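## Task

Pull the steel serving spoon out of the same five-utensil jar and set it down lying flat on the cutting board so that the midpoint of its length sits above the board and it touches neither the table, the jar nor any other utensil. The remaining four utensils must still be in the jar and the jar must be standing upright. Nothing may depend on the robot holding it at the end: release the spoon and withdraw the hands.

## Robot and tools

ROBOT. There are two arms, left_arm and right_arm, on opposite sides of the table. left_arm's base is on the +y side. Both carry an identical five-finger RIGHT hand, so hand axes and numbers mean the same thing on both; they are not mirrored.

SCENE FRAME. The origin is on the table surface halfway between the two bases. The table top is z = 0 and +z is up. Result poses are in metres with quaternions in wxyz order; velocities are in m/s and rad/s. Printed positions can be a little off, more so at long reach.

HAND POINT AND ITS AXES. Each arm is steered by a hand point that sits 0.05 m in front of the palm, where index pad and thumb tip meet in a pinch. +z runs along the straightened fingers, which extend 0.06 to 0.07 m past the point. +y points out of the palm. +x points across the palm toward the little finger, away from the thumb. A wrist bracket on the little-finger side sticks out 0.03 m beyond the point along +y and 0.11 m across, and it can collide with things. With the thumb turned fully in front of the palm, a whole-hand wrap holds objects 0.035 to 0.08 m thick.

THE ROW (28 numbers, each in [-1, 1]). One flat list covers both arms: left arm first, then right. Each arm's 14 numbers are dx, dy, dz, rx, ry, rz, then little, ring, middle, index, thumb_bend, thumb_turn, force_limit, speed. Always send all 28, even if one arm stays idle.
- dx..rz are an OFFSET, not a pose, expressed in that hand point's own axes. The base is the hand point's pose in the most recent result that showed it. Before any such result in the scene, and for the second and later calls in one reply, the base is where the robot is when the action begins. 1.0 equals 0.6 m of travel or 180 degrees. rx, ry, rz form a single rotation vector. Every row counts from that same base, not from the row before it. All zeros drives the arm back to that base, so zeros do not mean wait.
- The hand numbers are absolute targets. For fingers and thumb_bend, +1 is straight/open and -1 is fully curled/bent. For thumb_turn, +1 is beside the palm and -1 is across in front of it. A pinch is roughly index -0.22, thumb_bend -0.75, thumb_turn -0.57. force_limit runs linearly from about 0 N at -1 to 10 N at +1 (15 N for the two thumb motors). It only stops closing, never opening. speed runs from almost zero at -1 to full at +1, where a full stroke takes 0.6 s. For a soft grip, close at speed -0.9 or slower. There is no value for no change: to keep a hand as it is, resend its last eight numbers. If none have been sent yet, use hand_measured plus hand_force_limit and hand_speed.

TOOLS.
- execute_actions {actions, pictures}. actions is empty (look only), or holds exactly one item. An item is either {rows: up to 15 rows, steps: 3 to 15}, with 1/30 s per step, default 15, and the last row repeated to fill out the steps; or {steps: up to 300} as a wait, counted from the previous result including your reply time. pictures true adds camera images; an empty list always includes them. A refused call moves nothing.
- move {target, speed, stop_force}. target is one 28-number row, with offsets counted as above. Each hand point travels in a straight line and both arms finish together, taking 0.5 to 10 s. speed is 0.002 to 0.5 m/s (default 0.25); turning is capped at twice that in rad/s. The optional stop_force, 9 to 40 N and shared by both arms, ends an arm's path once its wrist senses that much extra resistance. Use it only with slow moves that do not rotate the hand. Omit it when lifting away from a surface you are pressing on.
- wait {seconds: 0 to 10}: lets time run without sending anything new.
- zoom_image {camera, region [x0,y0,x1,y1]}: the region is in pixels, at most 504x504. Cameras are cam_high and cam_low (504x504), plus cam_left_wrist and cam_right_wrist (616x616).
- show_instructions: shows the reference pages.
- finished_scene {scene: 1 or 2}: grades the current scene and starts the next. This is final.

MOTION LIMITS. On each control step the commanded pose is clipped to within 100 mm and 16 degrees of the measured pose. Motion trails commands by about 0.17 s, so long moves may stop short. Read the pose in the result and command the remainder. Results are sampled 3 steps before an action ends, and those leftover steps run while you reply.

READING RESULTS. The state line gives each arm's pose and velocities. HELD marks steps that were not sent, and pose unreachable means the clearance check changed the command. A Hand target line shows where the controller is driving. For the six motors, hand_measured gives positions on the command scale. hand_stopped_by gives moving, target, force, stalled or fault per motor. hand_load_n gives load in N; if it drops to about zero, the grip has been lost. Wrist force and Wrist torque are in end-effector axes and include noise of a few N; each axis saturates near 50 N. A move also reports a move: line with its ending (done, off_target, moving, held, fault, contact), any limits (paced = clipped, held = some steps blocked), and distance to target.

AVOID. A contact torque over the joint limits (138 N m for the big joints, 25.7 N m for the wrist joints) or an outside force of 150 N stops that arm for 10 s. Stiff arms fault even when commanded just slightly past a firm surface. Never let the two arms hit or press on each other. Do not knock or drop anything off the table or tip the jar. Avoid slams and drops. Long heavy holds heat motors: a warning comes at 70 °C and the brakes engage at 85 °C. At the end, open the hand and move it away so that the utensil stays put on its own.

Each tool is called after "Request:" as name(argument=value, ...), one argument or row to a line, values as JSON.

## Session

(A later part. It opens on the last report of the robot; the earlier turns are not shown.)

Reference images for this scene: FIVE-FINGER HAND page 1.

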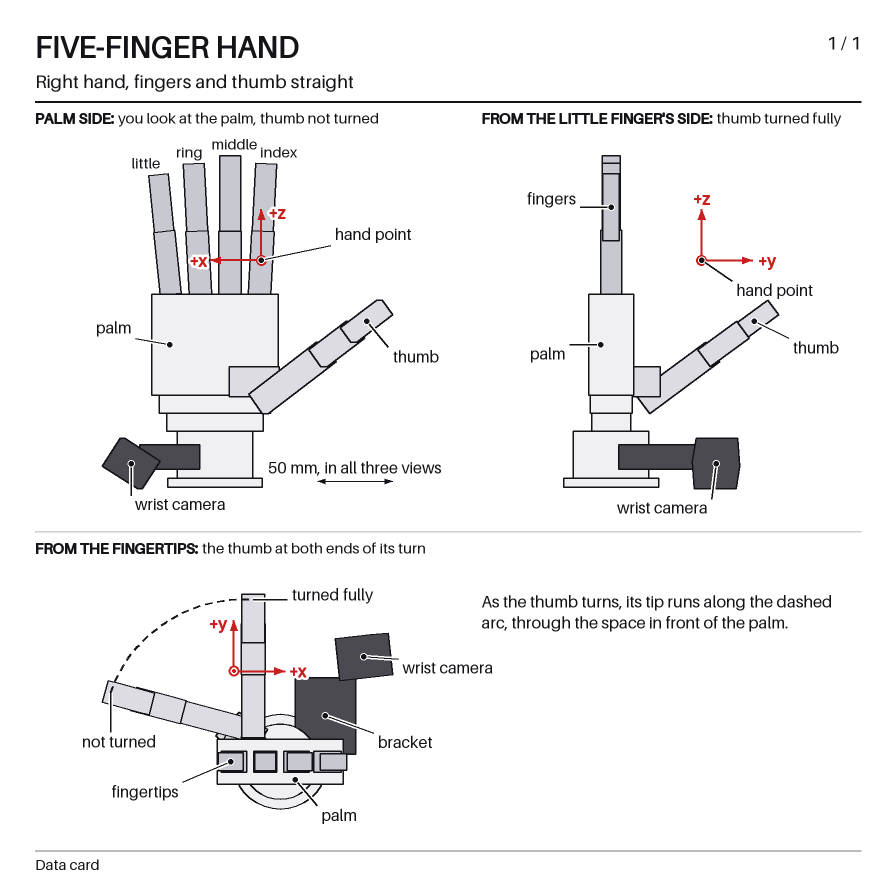

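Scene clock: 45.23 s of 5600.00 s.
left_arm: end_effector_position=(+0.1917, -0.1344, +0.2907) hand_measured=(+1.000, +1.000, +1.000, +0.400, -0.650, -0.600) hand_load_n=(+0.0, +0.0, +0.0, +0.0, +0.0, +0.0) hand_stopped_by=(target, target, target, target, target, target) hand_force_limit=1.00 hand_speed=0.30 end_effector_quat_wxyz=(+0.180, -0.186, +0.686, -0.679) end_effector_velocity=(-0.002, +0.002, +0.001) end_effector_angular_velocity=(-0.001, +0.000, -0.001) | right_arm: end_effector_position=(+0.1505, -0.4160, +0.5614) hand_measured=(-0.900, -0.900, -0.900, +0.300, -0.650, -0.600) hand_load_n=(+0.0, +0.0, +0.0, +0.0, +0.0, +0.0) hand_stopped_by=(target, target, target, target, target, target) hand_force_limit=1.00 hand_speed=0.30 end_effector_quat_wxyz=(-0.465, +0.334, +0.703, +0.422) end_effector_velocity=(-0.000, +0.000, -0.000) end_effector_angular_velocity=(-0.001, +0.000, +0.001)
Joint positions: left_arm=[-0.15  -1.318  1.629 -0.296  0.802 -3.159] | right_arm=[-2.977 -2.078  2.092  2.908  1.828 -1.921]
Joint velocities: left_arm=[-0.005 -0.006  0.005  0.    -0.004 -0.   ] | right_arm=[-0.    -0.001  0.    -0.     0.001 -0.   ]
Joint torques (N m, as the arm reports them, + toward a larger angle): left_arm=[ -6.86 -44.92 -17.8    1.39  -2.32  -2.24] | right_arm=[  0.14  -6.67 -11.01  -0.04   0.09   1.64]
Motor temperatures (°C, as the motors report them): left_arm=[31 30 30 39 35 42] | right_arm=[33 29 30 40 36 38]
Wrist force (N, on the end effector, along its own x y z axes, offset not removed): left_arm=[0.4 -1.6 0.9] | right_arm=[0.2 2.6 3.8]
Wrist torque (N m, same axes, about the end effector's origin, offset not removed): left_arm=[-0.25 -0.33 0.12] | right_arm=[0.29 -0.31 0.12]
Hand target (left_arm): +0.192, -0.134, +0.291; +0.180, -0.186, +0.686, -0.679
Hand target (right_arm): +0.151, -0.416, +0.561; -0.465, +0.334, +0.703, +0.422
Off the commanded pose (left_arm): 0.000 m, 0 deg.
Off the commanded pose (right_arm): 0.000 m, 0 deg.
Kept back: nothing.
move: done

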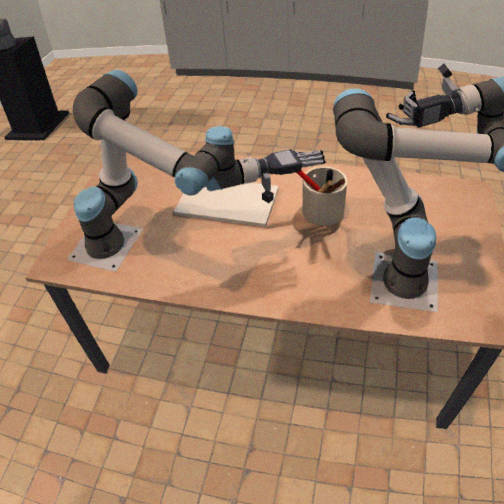

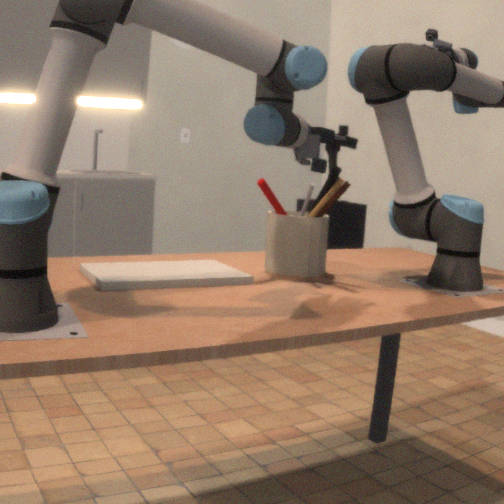

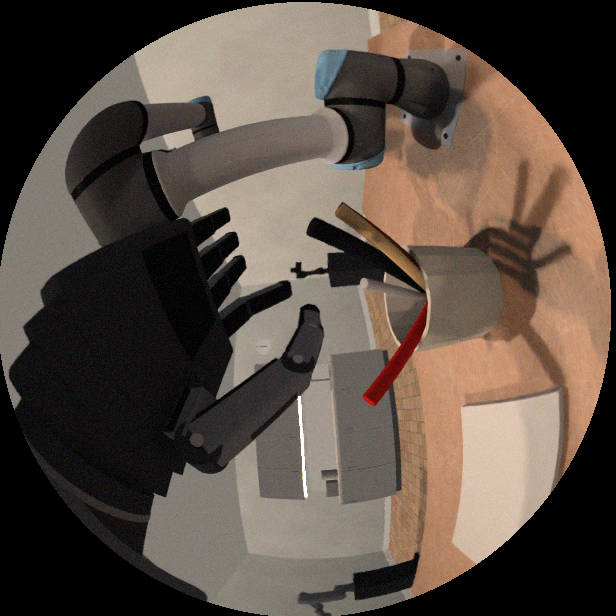

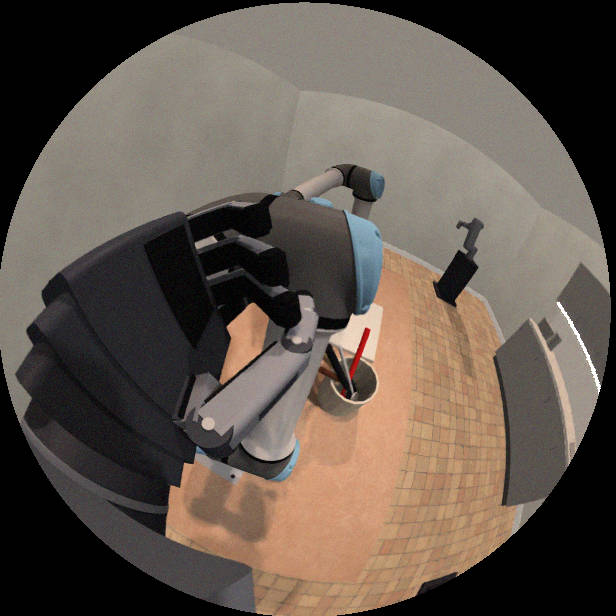

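Request:
move(
  target=[-0.01,0.027,0.094,0,0,0,1,1,1,0.4,-0.65,-0.6,1,0.3,0,0,0,0,0,0,-0.9,-0.9,-0.9,0.3,-0.65,-0.6,1,0.3],
  speed=0.03,
)

Request:
zoom_image(
  camera="cam_left_wrist",
  region=[230,180,450,400],
)

Request:
zoom_image(
  camera="cam_low",
  region=[220,100,380,240],
)

Request:
zoom_image(
  camera="cam_high",
  region=[240,130,380,240],
)

Scene clock: 47.83 s of 5600.00 s.
left_arm: end_effector_position=(+0.2247, -0.1798, +0.2739) hand_measured=(+1.000, +1.000, +1.000, +0.400, -0.650, -0.600) hand_load_n=(+0.0, +0.0, +0.0, +0.0, +0.0, +0.0) hand_stopped_by=(target, target, target, target, target, target) hand_force_limit=1.00 hand_speed=0.30 end_effector_quat_wxyz=(+0.180, -0.186, +0.686, -0.680) end_effector_velocity=(+0.001, -0.002, -0.000) end_effector_angular_velocity=(+0.001, -0.002, -0.001) | right_arm: end_effector_position=(+0.1505, -0.4160, +0.5614) hand_measured=(-0.900, -0.900, -0.900, +0.300, -0.650, -0.600) hand_load_n=(+0.0, +0.0, +0.0, +0.0, +0.0, +0.0) hand_stopped_by=(target, target, target, target, target, target) hand_force_limit=1.00 hand_speed=0.30 end_effector_quat_wxyz=(-0.465, +0.334, +0.703, +0.422) end_effector_velocity=(-0.000, +0.000, +0.000) end_effector_angular_velocity=(-0.001, -0.000, -0.000)
Joint positions: left_arm=[-0.067 -1.196  1.51  -0.299  0.885 -3.157] | right_arm=[-2.977 -2.078  2.092  2.908  1.828 -1.921]
Joint velocities: left_arm=[ 0.003  0.005 -0.007  0.001  0.004  0.002] | right_arm=[-0.001 -0.    -0.001 -0.     0.     0.   ]
Joint torques (N m, as the arm reports them, + toward a larger angle): left_arm=[  7.36 -29.   -30.8    1.27   2.4    2.19] | right_arm=[ 0.63 -6.51 -8.84 -0.02 -0.06  1.58]
Motor temperatures (°C, as the motors report them): left_arm=[31 30 30 39 35 42] | right_arm=[33 29 30 40 36 38]
Wrist force (N, on the end effector, along its own x y z axes, offset not removed): left_arm=[-0.1 -1.6 0.1] | right_arm=[1.5 2.8 2.0]
Wrist torque (N m, same axes, about the end effector's origin, offset not removed): left_arm=[-0.17 -0.31 0.06] | right_arm=[0.49 -0.47 0.26]
Hand target (left_arm): +0.225, -0.180, +0.274; +0.180, -0.186, +0.686, -0.679
Hand target (right_arm): +0.151, -0.416, +0.561; -0.465, +0.334, +0.703, +0.422
Off the commanded pose (left_arm): 0.000 m, 0 deg.
Off the commanded pose (right_arm): 0.000 m, 0 deg.
Kept back: nothing.
move: done

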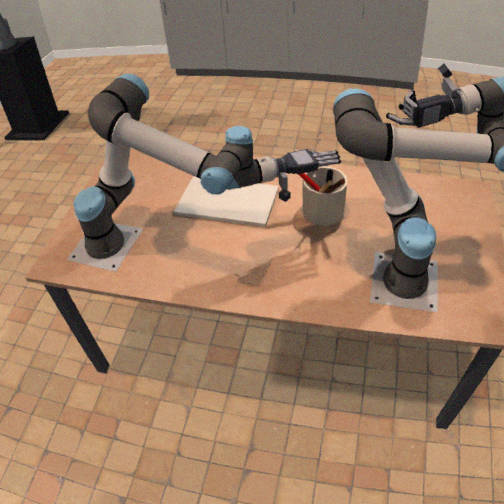

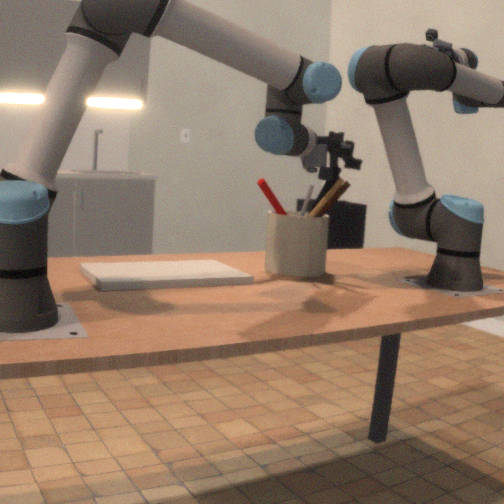

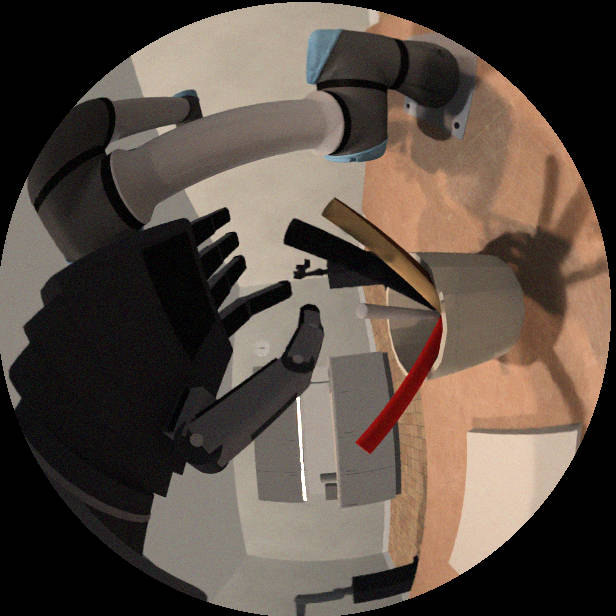

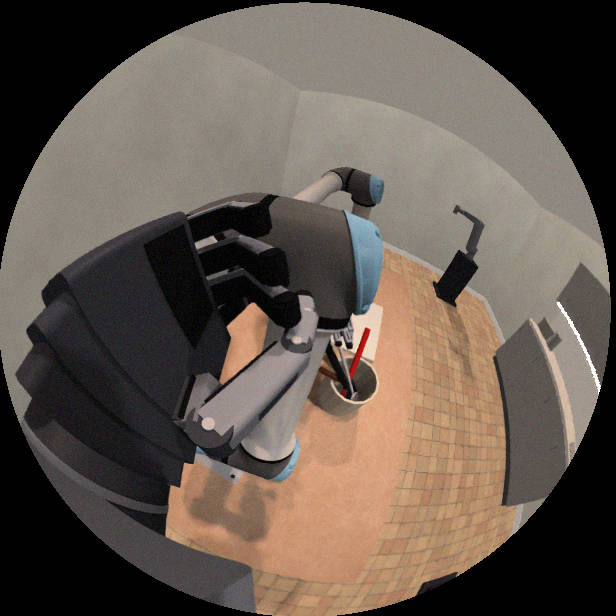

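Region (230, 180, 450, 400) of cam_left_wrist's 616x616 image, scaled by 2.291, with more detail than that image has.

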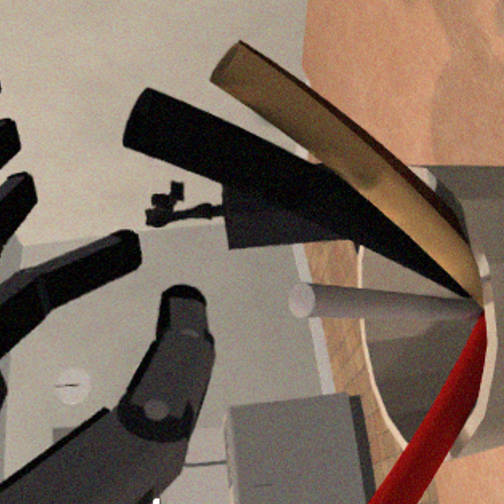

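Region (220, 100, 380, 240) of cam_low's 504x504 image, scaled by 3.150, with more detail than that image has; it fills the top 441 rows of this view, and the rest is white.

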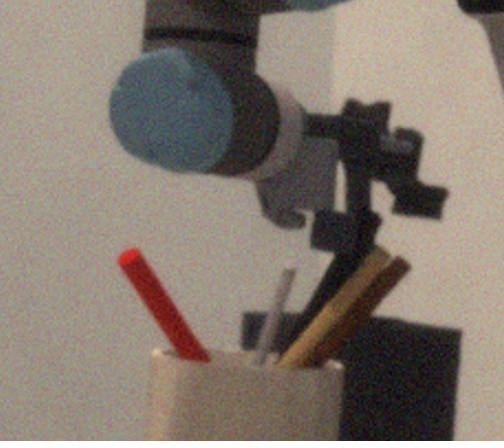

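Region (240, 130, 380, 240) of cam_high's 504x504 image, scaled by 3.600, with more detail than that image has; it fills the top 396 rows of this view, and the rest is white.

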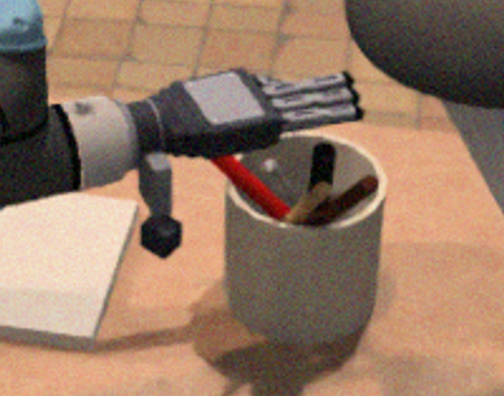

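Request:
move(
  target=[-0.012,0.05,0.008,0,0,0, 1,1,1,0.4,-0.65,-0.6,1,0.3, 0,0,0,0,0,0,-0.9,-0.9,-0.9,0.3,-0.65,-0.6,1,0.3],
  speed=0.01,
  stop_force=9,
)

Scene clock: 51.53 s of 5600.00 s.
left_arm: end_effector_position=(+0.2329, -0.1802, +0.2442) hand_measured=(+1.000, +1.000, +1.000, +0.400, -0.650, -0.600) hand_load_n=(+0.0, +0.0, +0.0, +0.0, +0.0, +0.0) hand_stopped_by=(target, target, target, target, target, target) hand_force_limit=1.00 hand_speed=0.30 end_effector_quat_wxyz=(+0.180, -0.186, +0.686, -0.679) end_effector_velocity=(+0.002, -0.000, -0.003) end_effector_angular_velocity=(-0.002, +0.001, +0.001) | right_arm: end_effector_position=(+0.1505, -0.4160, +0.5614) hand_measured=(-0.900, -0.900, -0.900, +0.300, -0.650, -0.600) hand_load_n=(+0.0, +0.0, +0.0, +0.0, +0.0, +0.0) hand_stopped_by=(target, target, target, target, target, target) hand_force_limit=1.00 hand_speed=0.30 end_effector_quat_wxyz=(-0.465, +0.334, +0.703, +0.422) end_effector_velocity=(-0.000, -0.000, +0.000) end_effector_angular_velocity=(+0.000, -0.001, +0.000)
Joint positions: left_arm=[-0.052 -1.17   1.553 -0.369  0.9   -3.156] | right_arm=[-2.977 -2.078  2.092  2.908  1.828 -1.921]
Joint velocities: left_arm=[ 0.003  0.003  0.004 -0.009  0.002 -0.   ] | right_arm=[-0.001  0.    -0.     0.     0.001 -0.001]
Joint torques (N m, as the arm reports them, + toward a larger angle): left_arm=[  7.02 -28.03 -14.22  -3.76   2.37   2.31] | right_arm=[  1.09  -5.5  -10.05   0.06   0.03   1.64]
Motor temperatures (°C, as the motors report them): left_arm=[31 30 30 39 35 42] | right_arm=[33 29 30 40 36 38]
Wrist force (N, on the end effector, along its own x y z axes, offset not removed): left_arm=[0.0 -1.6 1.2] | right_arm=[1.1 2.3 2.6]
Wrist torque (N m, same axes, about the end effector's origin, offset not removed): left_arm=[-0.21 -0.29 0.06] | right_arm=[0.29 -0.39 0.04]
Hand target (left_arm): +0.233, -0.180, +0.244; +0.180, -0.186, +0.686, -0.680
Hand target (right_arm): +0.151, -0.416, +0.561; -0.465, +0.334, +0.703, +0.422
Off the commanded pose (left_arm): 0.000 m, 0 deg.
Off the commanded pose (right_arm): 0.000 m, 0 deg.
Kept back: nothing.
move: done

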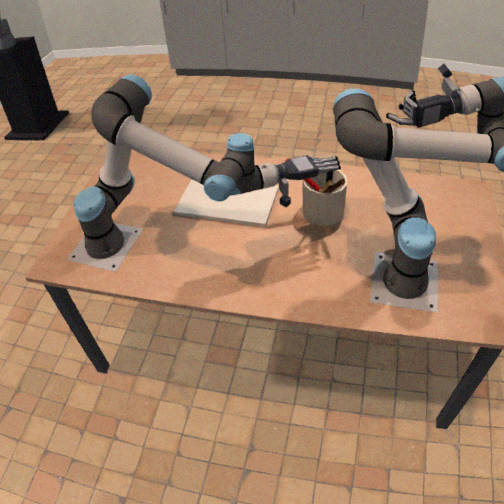

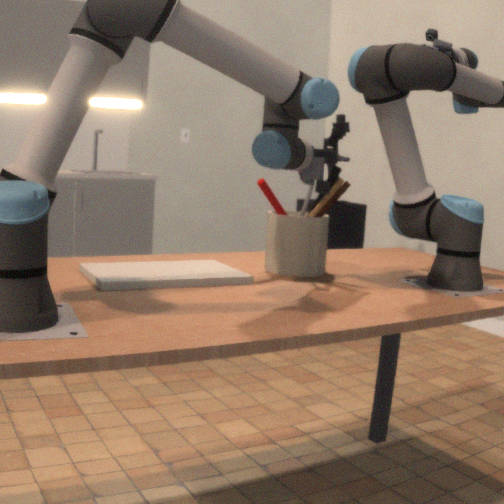

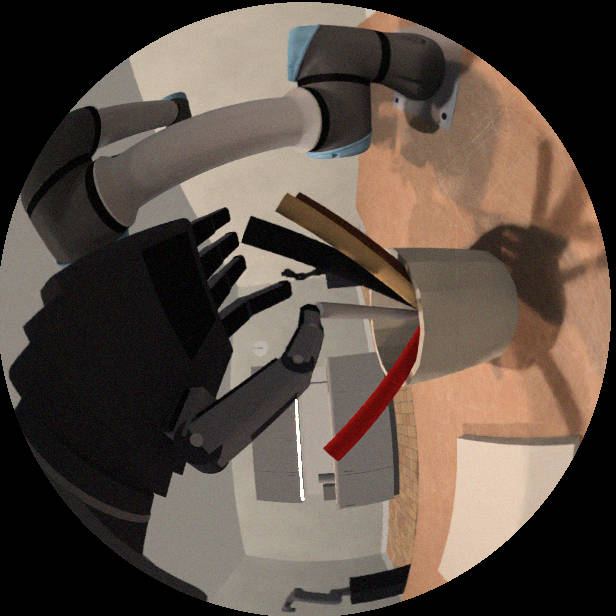

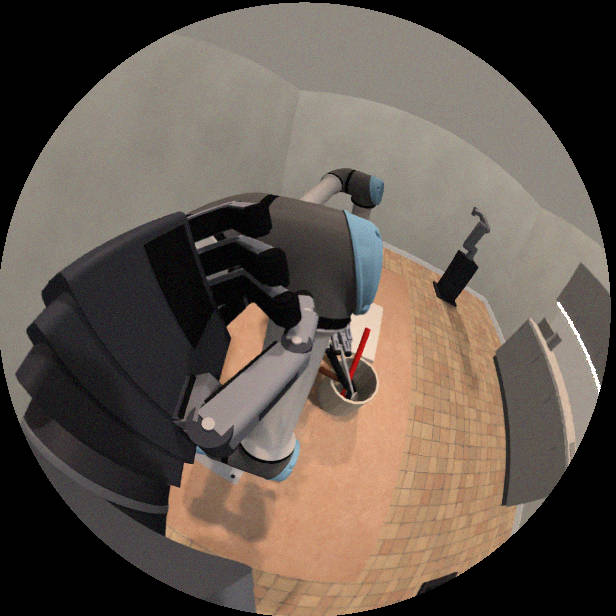

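Request:
move(
  target=[0,0.03,-0.01,0,0,0, 1,1,1,0.4,-0.65,-0.6,1,0.3, 0,0,0,0,0,0,-0.9,-0.9,-0.9,0.3,-0.65,-0.6,1,0.3],
  speed=0.008,
  stop_force=9,
)

Request:
zoom_image(
  camera="cam_low",
  region=[230,110,380,230],
)

Scene clock: 54.43 s of 5600.00 s.
left_arm: end_effector_position=(+0.2298, -0.1752, +0.2271) hand_measured=(+1.000, +1.000, +1.000, +0.400, -0.650, -0.600) hand_load_n=(+0.0, +1.0, +0.0, +0.0, +0.0, +0.0) hand_stopped_by=(target, target, target, target, target, target) hand_force_limit=1.00 hand_speed=0.30 end_effector_quat_wxyz=(+0.180, -0.186, +0.686, -0.680) end_effector_velocity=(+0.001, -0.000, -0.001) end_effector_angular_velocity=(+0.007, -0.002, +0.001) | right_arm: end_effector_position=(+0.1505, -0.4160, +0.5614) hand_measured=(-0.900, -0.900, -0.900, +0.300, -0.650, -0.600) hand_load_n=(+0.0, +0.0, +0.0, +0.0, +0.0, +0.0) hand_stopped_by=(target, target, target, target, target, target) hand_force_limit=1.00 hand_speed=0.30 end_effector_quat_wxyz=(-0.465, +0.334, +0.703, +0.422) end_effector_velocity=(+0.000, +0.000, -0.000) end_effector_angular_velocity=(-0.001, +0.002, -0.001)
Joint positions: left_arm=[-0.059 -1.166  1.595 -0.415  0.893 -3.157] | right_arm=[-2.977 -2.078  2.092  2.908  1.828 -1.921]
Joint velocities: left_arm=[ 0.001  0.003 -0.005  0.008 -0.     0.001] | right_arm=[ 0.    -0.     0.     0.    -0.001  0.002]
Joint torques (N m, as the arm reports them, + toward a larger angle): left_arm=[  8.36 -25.29 -21.5    3.83  -0.22  -1.69] | right_arm=[  0.45  -5.63 -10.84   0.01  -0.06   1.89]
Motor temperatures (°C, as the motors report them): left_arm=[31 30 30 39 35 42] | right_arm=[33 29 30 40 36 38]
Wrist force (N, on the end effector, along its own x y z axes, offset not removed): left_arm=[1.0 -13.5 -0.3] | right_arm=[1.2 2.5 1.1]
Wrist torque (N m, same axes, about the end effector's origin, offset not removed): left_arm=[0.33 -0.27 -0.53] | right_arm=[0.36 -0.34 0.02]
Hand target (left_arm): +0.230, -0.175, +0.227; +0.180, -0.186, +0.686, -0.680
Hand target (right_arm): +0.151, -0.416, +0.561; -0.465, +0.334, +0.703, +0.422
Off the commanded pose (left_arm): 0.001 m, 0 deg.
Off the commanded pose (right_arm): 0.000 m, 0 deg.
Kept back: nothing.
move: contact (left_arm)

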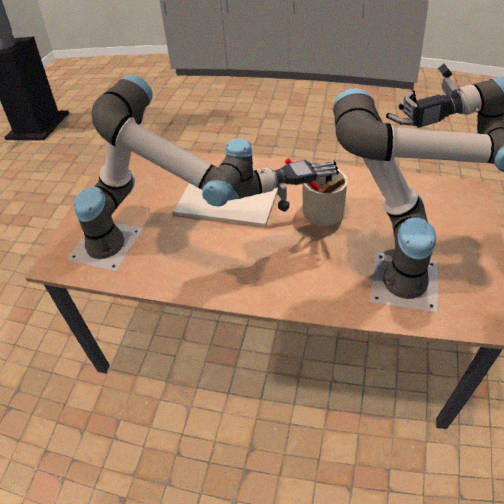

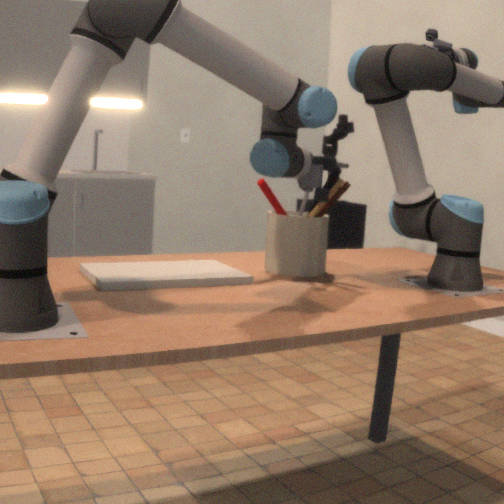

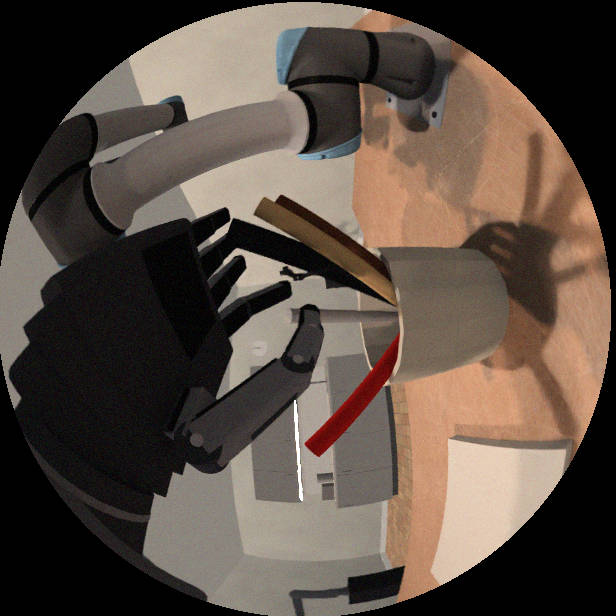

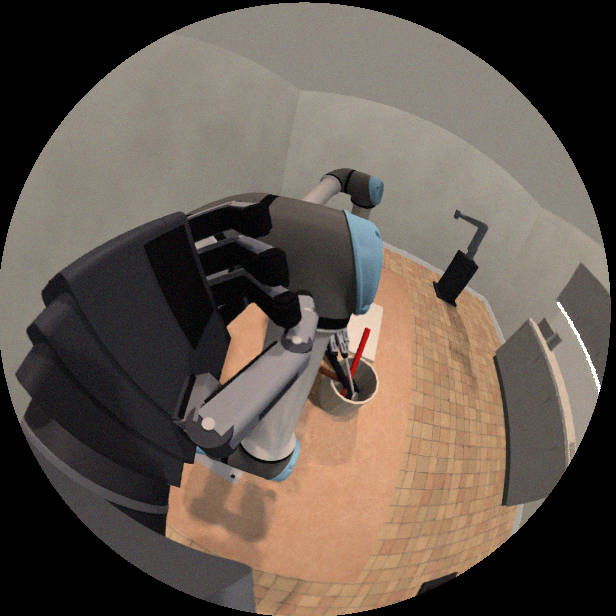

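Region (230, 110, 380, 230) of cam_low's 504x504 image, scaled by 3.360, with more detail than that image has; it fills the top 403 rows of this view, and the rest is white.

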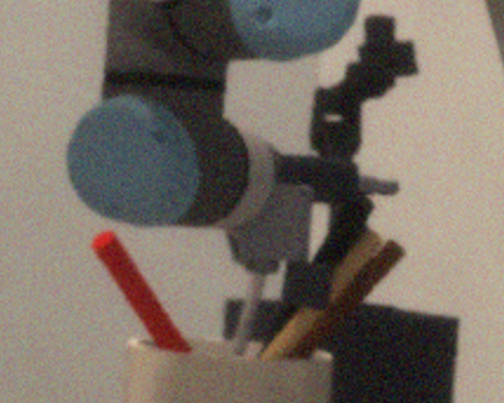

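Request:
execute_actions(
  actions=[
    {"rows":[[0,-0.004,0,0,0,0, 1,1,1,-0.8,-0.65,-0.6,1,-0.5, 0,0,0,0,0,0,-0.9,-0.9,-0.9,0.3,-0.65,-0.6,1,0.3]],"steps":15},
  ],
)

Request:
wait(
  seconds=2,
)

Scene clock: 54.93 s of 5600.00 s.
left_arm: end_effector_position=(+0.2299, -0.1752, +0.2293) hand_measured=(+1.000, +1.000, +1.000, +0.152, -0.650, -0.600) hand_load_n=(+0.0, +0.0, +0.0, +0.0, +0.0, +0.0) hand_stopped_by=(target, target, target, moving, target, target) hand_force_limit=1.00 hand_speed=-0.50 end_effector_quat_wxyz=(+0.180, -0.186, +0.686, -0.680) end_effector_velocity=(+0.001, +0.000, +0.002) end_effector_angular_velocity=(-0.001, +0.001, +0.002) | right_arm: end_effector_position=(+0.1505, -0.4160, +0.5614) hand_measured=(-0.900, -0.900, -0.900, +0.300, -0.650, -0.600) hand_load_n=(+0.0, +0.0, +0.0, +0.0, +0.0, +0.0) hand_stopped_by=(target, target, target, target, target, target) hand_force_limit=1.00 hand_speed=0.30 end_effector_quat_wxyz=(-0.465, +0.334, +0.703, +0.422) end_effector_velocity=(-0.000, -0.000, -0.000) end_effector_angular_velocity=(-0.000, +0.001, +0.000)
Joint positions: left_arm=[-0.059 -1.168  1.592 -0.409  0.893 -3.157] | right_arm=[-2.977 -2.078  2.092  2.908  1.828 -1.921]
Joint velocities: left_arm=[ 0.001 -0.002 -0.002  0.003 -0.    -0.001] | right_arm=[ 0.     0.    -0.     0.     0.001  0.001]
Joint torques (N m, as the arm reports them, + toward a larger angle): left_arm=[ -6.2  -51.26 -28.5    1.4    2.3   -1.06] | right_arm=[ 0.44 -6.49 -9.99 -0.07  0.02  1.77]
Motor temperatures (°C, as the motors report them): left_arm=[31 30 30 39 35 42] | right_arm=[33 29 30 40 36 38]
Wrist force (N, on the end effector, along its own x y z axes, offset not removed): left_arm=[0.2 -1.2 1.0] | right_arm=[1.3 2.2 3.0]
Wrist torque (N m, same axes, about the end effector's origin, offset not removed): left_arm=[-0.18 -0.25 0.06] | right_arm=[0.27 -0.46 0.12]
Steps of this call (steps 1 to 3: nothing new was sent; steps 4 to 15: the first 12 steps of this action). Readings (end_effector_position | what the end effector reports):
4: left_arm (+0.2299, -0.1752, +0.2272) | right_arm (+0.1505, -0.4160, +0.5614) | left_arm hand_measured=(+1.000, +1.000, +1.000, +0.400, -0.650, -0.600) hand_load_n=(+0.0, +1.0, +0.0, +0.0, +0.0, +0.0) hand_stopped_by=(target, target, target, moving, target, target) hand_force_limit=1.00 hand_speed=-0.50 | right_arm hand_measured=(-0.900, -0.900, -0.900, +0.300, -0.650, -0.600) hand_load_n=(+0.0, +0.0, +0.0, +0.0, +0.0, +0.0) hand_stopped_by=(target, target, target, target, target, target) hand_force_limit=1.00 hand_speed=0.30
5: left_arm (+0.2299, -0.1752, +0.2274) | right_arm (+0.1505, -0.4160, +0.5614) | left_arm hand_measured=(+1.000, +1.000, +1.000, +0.400, -0.650, -0.600) hand_load_n=(+0.0, +1.0, +0.0, +0.0, +0.0, +0.0) hand_stopped_by=(target, target, target, moving, target, target) hand_force_limit=1.00 hand_speed=-0.50 | right_arm hand_measured=(-0.900, -0.900, -0.900, +0.300, -0.650, -0.600) hand_load_n=(+0.0, +0.0, +0.0, +0.0, +0.0, +0.0) hand_stopped_by=(target, target, target, target, target, target) hand_force_limit=1.00 hand_speed=0.30
7: left_arm (+0.2299, -0.1752, +0.2280) | right_arm (+0.1505, -0.4160, +0.5614) | left_arm hand_measured=(+1.000, +1.000, +1.000, +0.374, -0.650, -0.600) hand_load_n=(+0.0, +0.5, +0.0, +0.0, +0.0, +0.0) hand_stopped_by=(target, target, target, moving, target, target) hand_force_limit=1.00 hand_speed=-0.50 | right_arm hand_measured=(-0.900, -0.900, -0.900, +0.300, -0.650, -0.600) hand_load_n=(+0.0, +0.0, +0.0, +0.0, +0.0, +0.0) hand_stopped_by=(target, target, target, target, target, target) hand_force_limit=1.00 hand_speed=0.30
11: left_arm (+0.2299, -0.1752, +0.2289) | right_arm (+0.1505, -0.4160, +0.5614) | left_arm hand_measured=(+1.000, +1.000, +1.000, +0.264, -0.650, -0.600) hand_load_n=(+0.0, +0.0, +0.0, +0.0, +0.0, +0.0) hand_stopped_by=(target, target, target, moving, target, target) hand_force_limit=1.00 hand_speed=-0.50 | right_arm hand_measured=(-0.900, -0.900, -0.900, +0.300, -0.650, -0.600) hand_load_n=(+0.0, +0.0, +0.0, +0.0, +0.0, +0.0) hand_stopped_by=(target, target, target, target, target, target) hand_force_limit=1.00 hand_speed=0.30
15: the state above

Scene clock: 57.03 s of 5600.00 s.
left_arm: end_effector_position=(+0.2298, -0.1752, +0.2295) hand_measured=(+1.000, +1.000, +1.000, -0.064, -0.648, -0.600) hand_load_n=(+0.0, +0.0, +0.0, +10.5, +2.0, +0.0) hand_stopped_by=(target, target, target, force, target, target) hand_force_limit=1.00 hand_speed=-0.50 end_effector_quat_wxyz=(+0.180, -0.186, +0.686, -0.680) end_effector_velocity=(-0.001, +0.000, +0.001) end_effector_angular_velocity=(+0.000, -0.001, -0.001) | right_arm: end_effector_position=(+0.1505, -0.4160, +0.5614) hand_measured=(-0.900, -0.900, -0.900, +0.300, -0.650, -0.600) hand_load_n=(+0.0, +0.0, +0.0, +0.0, +0.0, +0.0) hand_stopped_by=(target, target, target, target, target, target) hand_force_limit=1.00 hand_speed=0.30 end_effector_quat_wxyz=(-0.465, +0.334, +0.703, +0.422) end_effector_velocity=(-0.000, +0.000, -0.000) end_effector_angular_velocity=(+0.000, +0.001, +0.001)
Joint positions: left_arm=[-0.059 -1.168  1.591 -0.409  0.893 -3.157] | right_arm=[-2.977 -2.078  2.092  2.908  1.828 -1.921]
Joint velocities: left_arm=[-0.001 -0.002 -0.     0.001 -0.     0.001] | right_arm=[0.001 0.    0.    0.    0.    0.001]
Joint torques (N m, as the arm reports them, + toward a larger angle): left_arm=[ -7.28 -48.07 -27.13   1.76  -0.31  -0.45] | right_arm=[  0.29  -6.38 -10.63  -0.13   0.06   1.8 ]
Motor temperatures (°C, as the motors report them): left_arm=[31 30 30 39 35 42] | right_arm=[33 29 30 40 36 38]
Wrist force (N, on the end effector, along its own x y z axes, offset not removed): left_arm=[0.2 -3.3 1.9] | right_arm=[2.2 1.0 1.2]
Wrist torque (N m, same axes, about the end effector's origin, offset not removed): left_arm=[-0.08 -0.21 0.07] | right_arm=[0.23 -0.49 0.14]
Hand target (left_arm): +0.230, -0.175, +0.230; +0.180, -0.186, +0.686, -0.680
Hand target (right_arm): +0.151, -0.416, +0.561; -0.465, +0.334, +0.703, +0.422
Off the commanded pose (left_arm): 0.000 m, 0 deg.
Off the commanded pose (right_arm): 0.000 m, 0 deg.
Kept back: nothing.
Steps of this call (steps 1 to 3: the last 3 steps of your previous action; steps 4 to 63: nothing new was sent). Readings (end_effector_position | what the end effector reports):
1: left_arm (+0.2299, -0.1752, +0.2293) | right_arm (+0.1505, -0.4160, +0.5614) | left_arm hand_measured=(+1.000, +1.000, +1.000, +0.124, -0.650, -0.600) hand_load_n=(+0.0, +0.0, +0.0, +0.0, +0.0, +0.0) hand_stopped_by=(target, target, target, moving, target, target) hand_force_limit=1.00 hand_speed=-0.50 | right_arm hand_measured=(-0.900, -0.900, -0.900, +0.300, -0.650, -0.600) hand_load_n=(+0.0, +0.0, +0.0, +0.0, +0.0, +0.0) hand_stopped_by=(target, target, target, target, target, target) hand_force_limit=1.00 hand_speed=0.30
2: left_arm (+0.2299, -0.1752, +0.2294) | right_arm (+0.1505, -0.4160, +0.5614) | left_arm hand_measured=(+1.000, +1.000, +1.000, +0.098, -0.650, -0.600) hand_load_n=(+0.0, +0.0, +0.0, +0.0, +0.0, +0.0) hand_stopped_by=(target, target, target, moving, target, target) hand_force_limit=1.00 hand_speed=-0.50 | right_arm hand_measured=(-0.900, -0.900, -0.900, +0.300, -0.650, -0.600) hand_load_n=(+0.0, +0.0, +0.0, +0.0, +0.0, +0.0) hand_stopped_by=(target, target, target, target, target, target) hand_force_limit=1.00 hand_speed=0.30
4: left_arm (+0.2299, -0.1752, +0.2295) | right_arm (+0.1505, -0.4160, +0.5614) | left_arm hand_measured=(+1.000, +1.000, +1.000, +0.042, -0.650, -0.600) hand_load_n=(+0.0, +0.0, +0.0, +0.0, +0.0, +0.0) hand_stopped_by=(target, target, target, moving, target, target) hand_force_limit=1.00 hand_speed=-0.50 | right_arm hand_measured=(-0.900, -0.900, -0.900, +0.300, -0.650, -0.600) hand_load_n=(+0.0, +0.0, +0.0, +0.0, +0.0, +0.0) hand_stopped_by=(target, target, target, target, target, target) hand_force_limit=1.00 hand_speed=0.30
8: left_arm (+0.2298, -0.1752, +0.2295) | right_arm (+0.1505, -0.4160, +0.5614) | left_arm hand_measured=(+1.000, +1.000, +1.000, -0.066, -0.650, -0.600) hand_load_n=(+0.0, +0.0, +0.0, +11.5, +2.5, +0.0) hand_stopped_by=(target, target, target, force, target, target) hand_force_limit=1.00 hand_speed=-0.50 | right_arm hand_measured=(-0.900, -0.900, -0.900, +0.300, -0.650, -0.600) hand_load_n=(+0.0, +0.0, +0.0, +0.0, +0.0, +0.0) hand_stopped_by=(target, target, target, target, target, target) hand_force_limit=1.00 hand_speed=0.30
63: the state above

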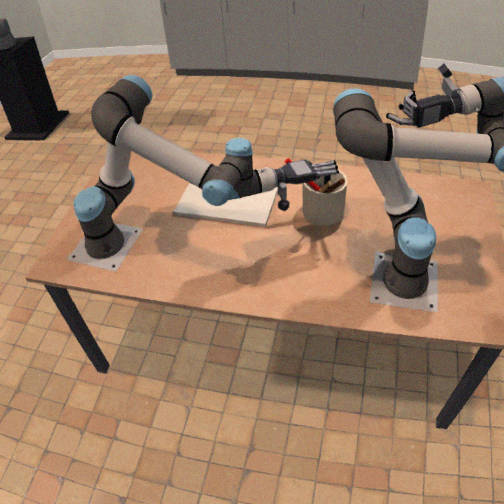

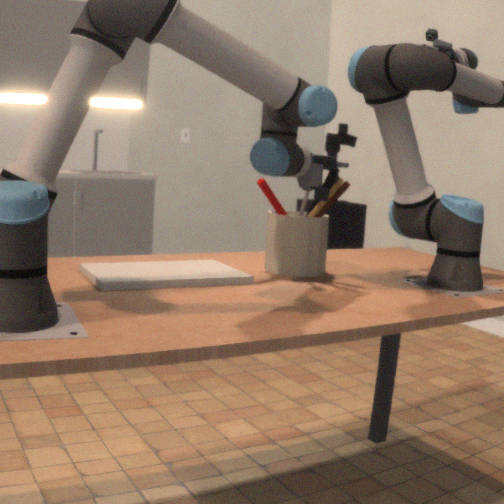

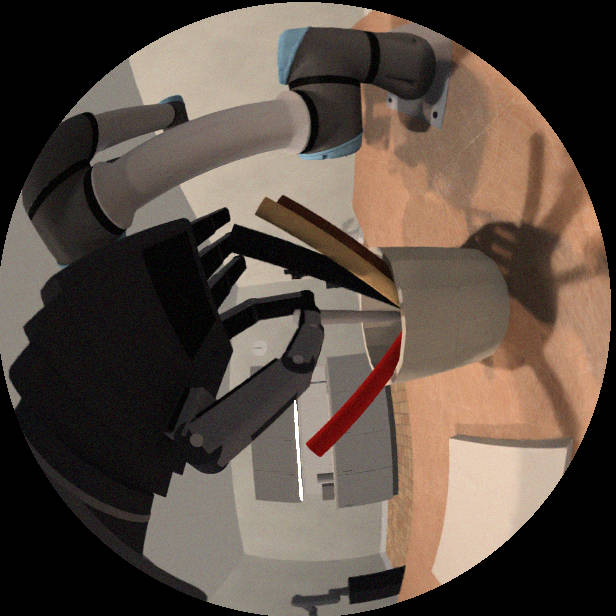

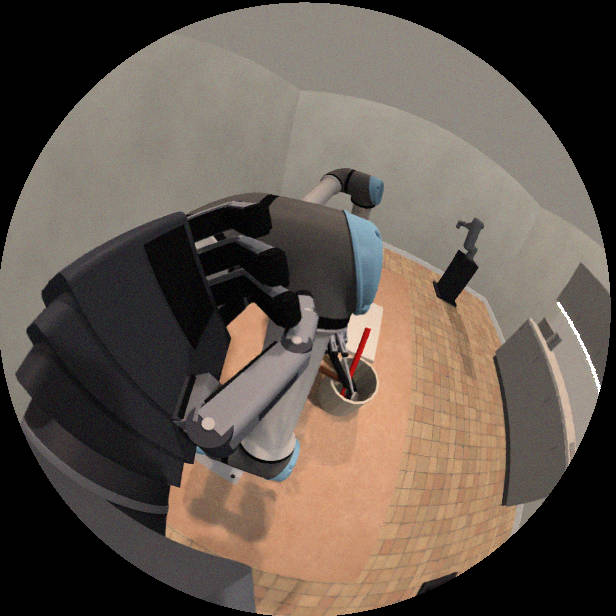

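Pinched. Lift.

Request:
move(
  target=[0,-0.4,0,0,0,0, 1,1,1,-0.8,-0.65,-0.6,1,-0.5, 0,0,0,0,0,0,-0.9,-0.9,-0.9,0.3,-0.65,-0.6,1,0.3],
  speed=0.05,
)

Scene clock: 62.70 s of 5600.00 s.
left_arm: end_effector_position=(+0.2326, -0.1767, +0.4695) hand_measured=(+0.446, +1.000, +1.000, -0.066, -0.650, -0.600) hand_load_n=(-22.0, +0.0, +0.0, +0.0, +0.0, +0.0) hand_stopped_by=(target, target, target, force, target, target) hand_force_limit=1.00 hand_speed=-0.50 end_effector_quat_wxyz=(+0.180, -0.186, +0.686, -0.680) end_effector_velocity=(+0.001, +0.000, +0.001) end_effector_angular_velocity=(-0.000, -0.001, +0.002) | right_arm: end_effector_position=(+0.1505, -0.4160, +0.5614) hand_measured=(-0.900, -0.900, -0.900, +0.300, -0.650, -0.600) hand_load_n=(+0.0, +0.0, +0.0, +0.0, +0.0, +0.0) hand_stopped_by=(target, target, target, target, target, target) hand_force_limit=1.00 hand_speed=0.30 end_effector_quat_wxyz=(-0.465, +0.334, +0.703, +0.422) end_effector_velocity=(-0.000, +0.000, +0.000) end_effector_angular_velocity=(-0.000, -0.000, +0.001)
Joint positions: left_arm=[-0.054 -1.236  1.06   0.19   0.899 -3.156] | right_arm=[-2.977 -2.078  2.092  2.908  1.828 -1.921]
Joint velocities: left_arm=[ 0.001  0.001 -0.003  0.002 -0.     0.001] | right_arm=[ 0.    -0.    -0.     0.     0.001 -0.   ]
Joint torques (N m, as the arm reports them, + toward a larger angle): left_arm=[  3.76 -40.93 -46.46  -5.11   3.41  -3.2 ] | right_arm=[ 1.53 -5.84 -9.84 -0.14 -0.02  1.69]
Motor temperatures (°C, as the motors report them): left_arm=[31 30 30 39 35 42] | right_arm=[33 29 30 40 36 38]
Wrist force (N, on the end effector, along its own x y z axes, offset not removed): left_arm=[-8.7 20.7 -7.0] | right_arm=[1.3 2.7 2.9]
Wrist torque (N m, same axes, about the end effector's origin, offset not removed): left_arm=[-0.65 0.12 1.33] | right_arm=[0.30 -0.47 0.10]
Hand target (left_arm): +0.233, -0.177, +0.470; +0.180, -0.186, +0.686, -0.680
Hand target (right_arm): +0.151, -0.416, +0.561; -0.465, +0.334, +0.703, +0.422
Off the commanded pose (left_arm): 0.000 m, 0 deg.
Off the commanded pose (right_arm): 0.000 m, 0 deg.
Kept back: nothing.
move: done

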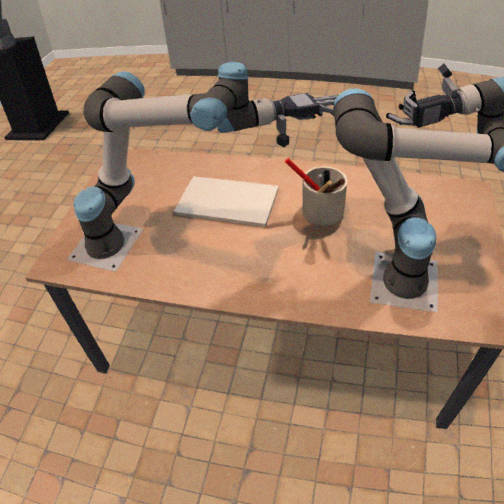

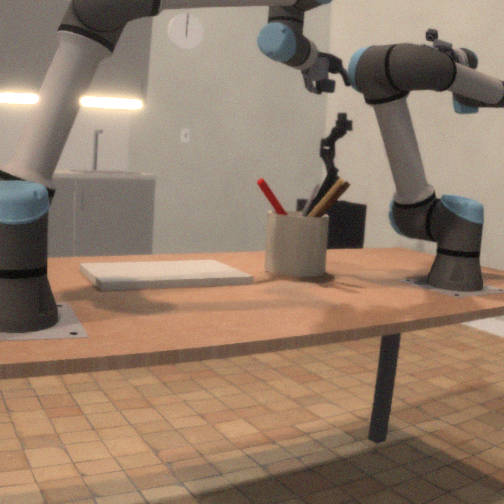

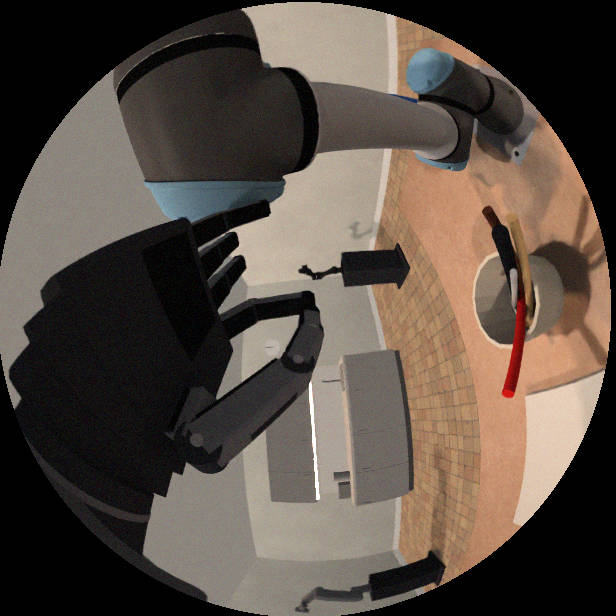

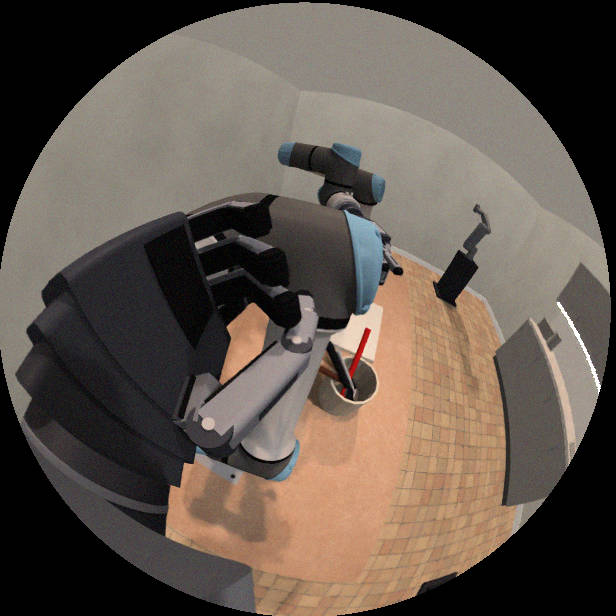

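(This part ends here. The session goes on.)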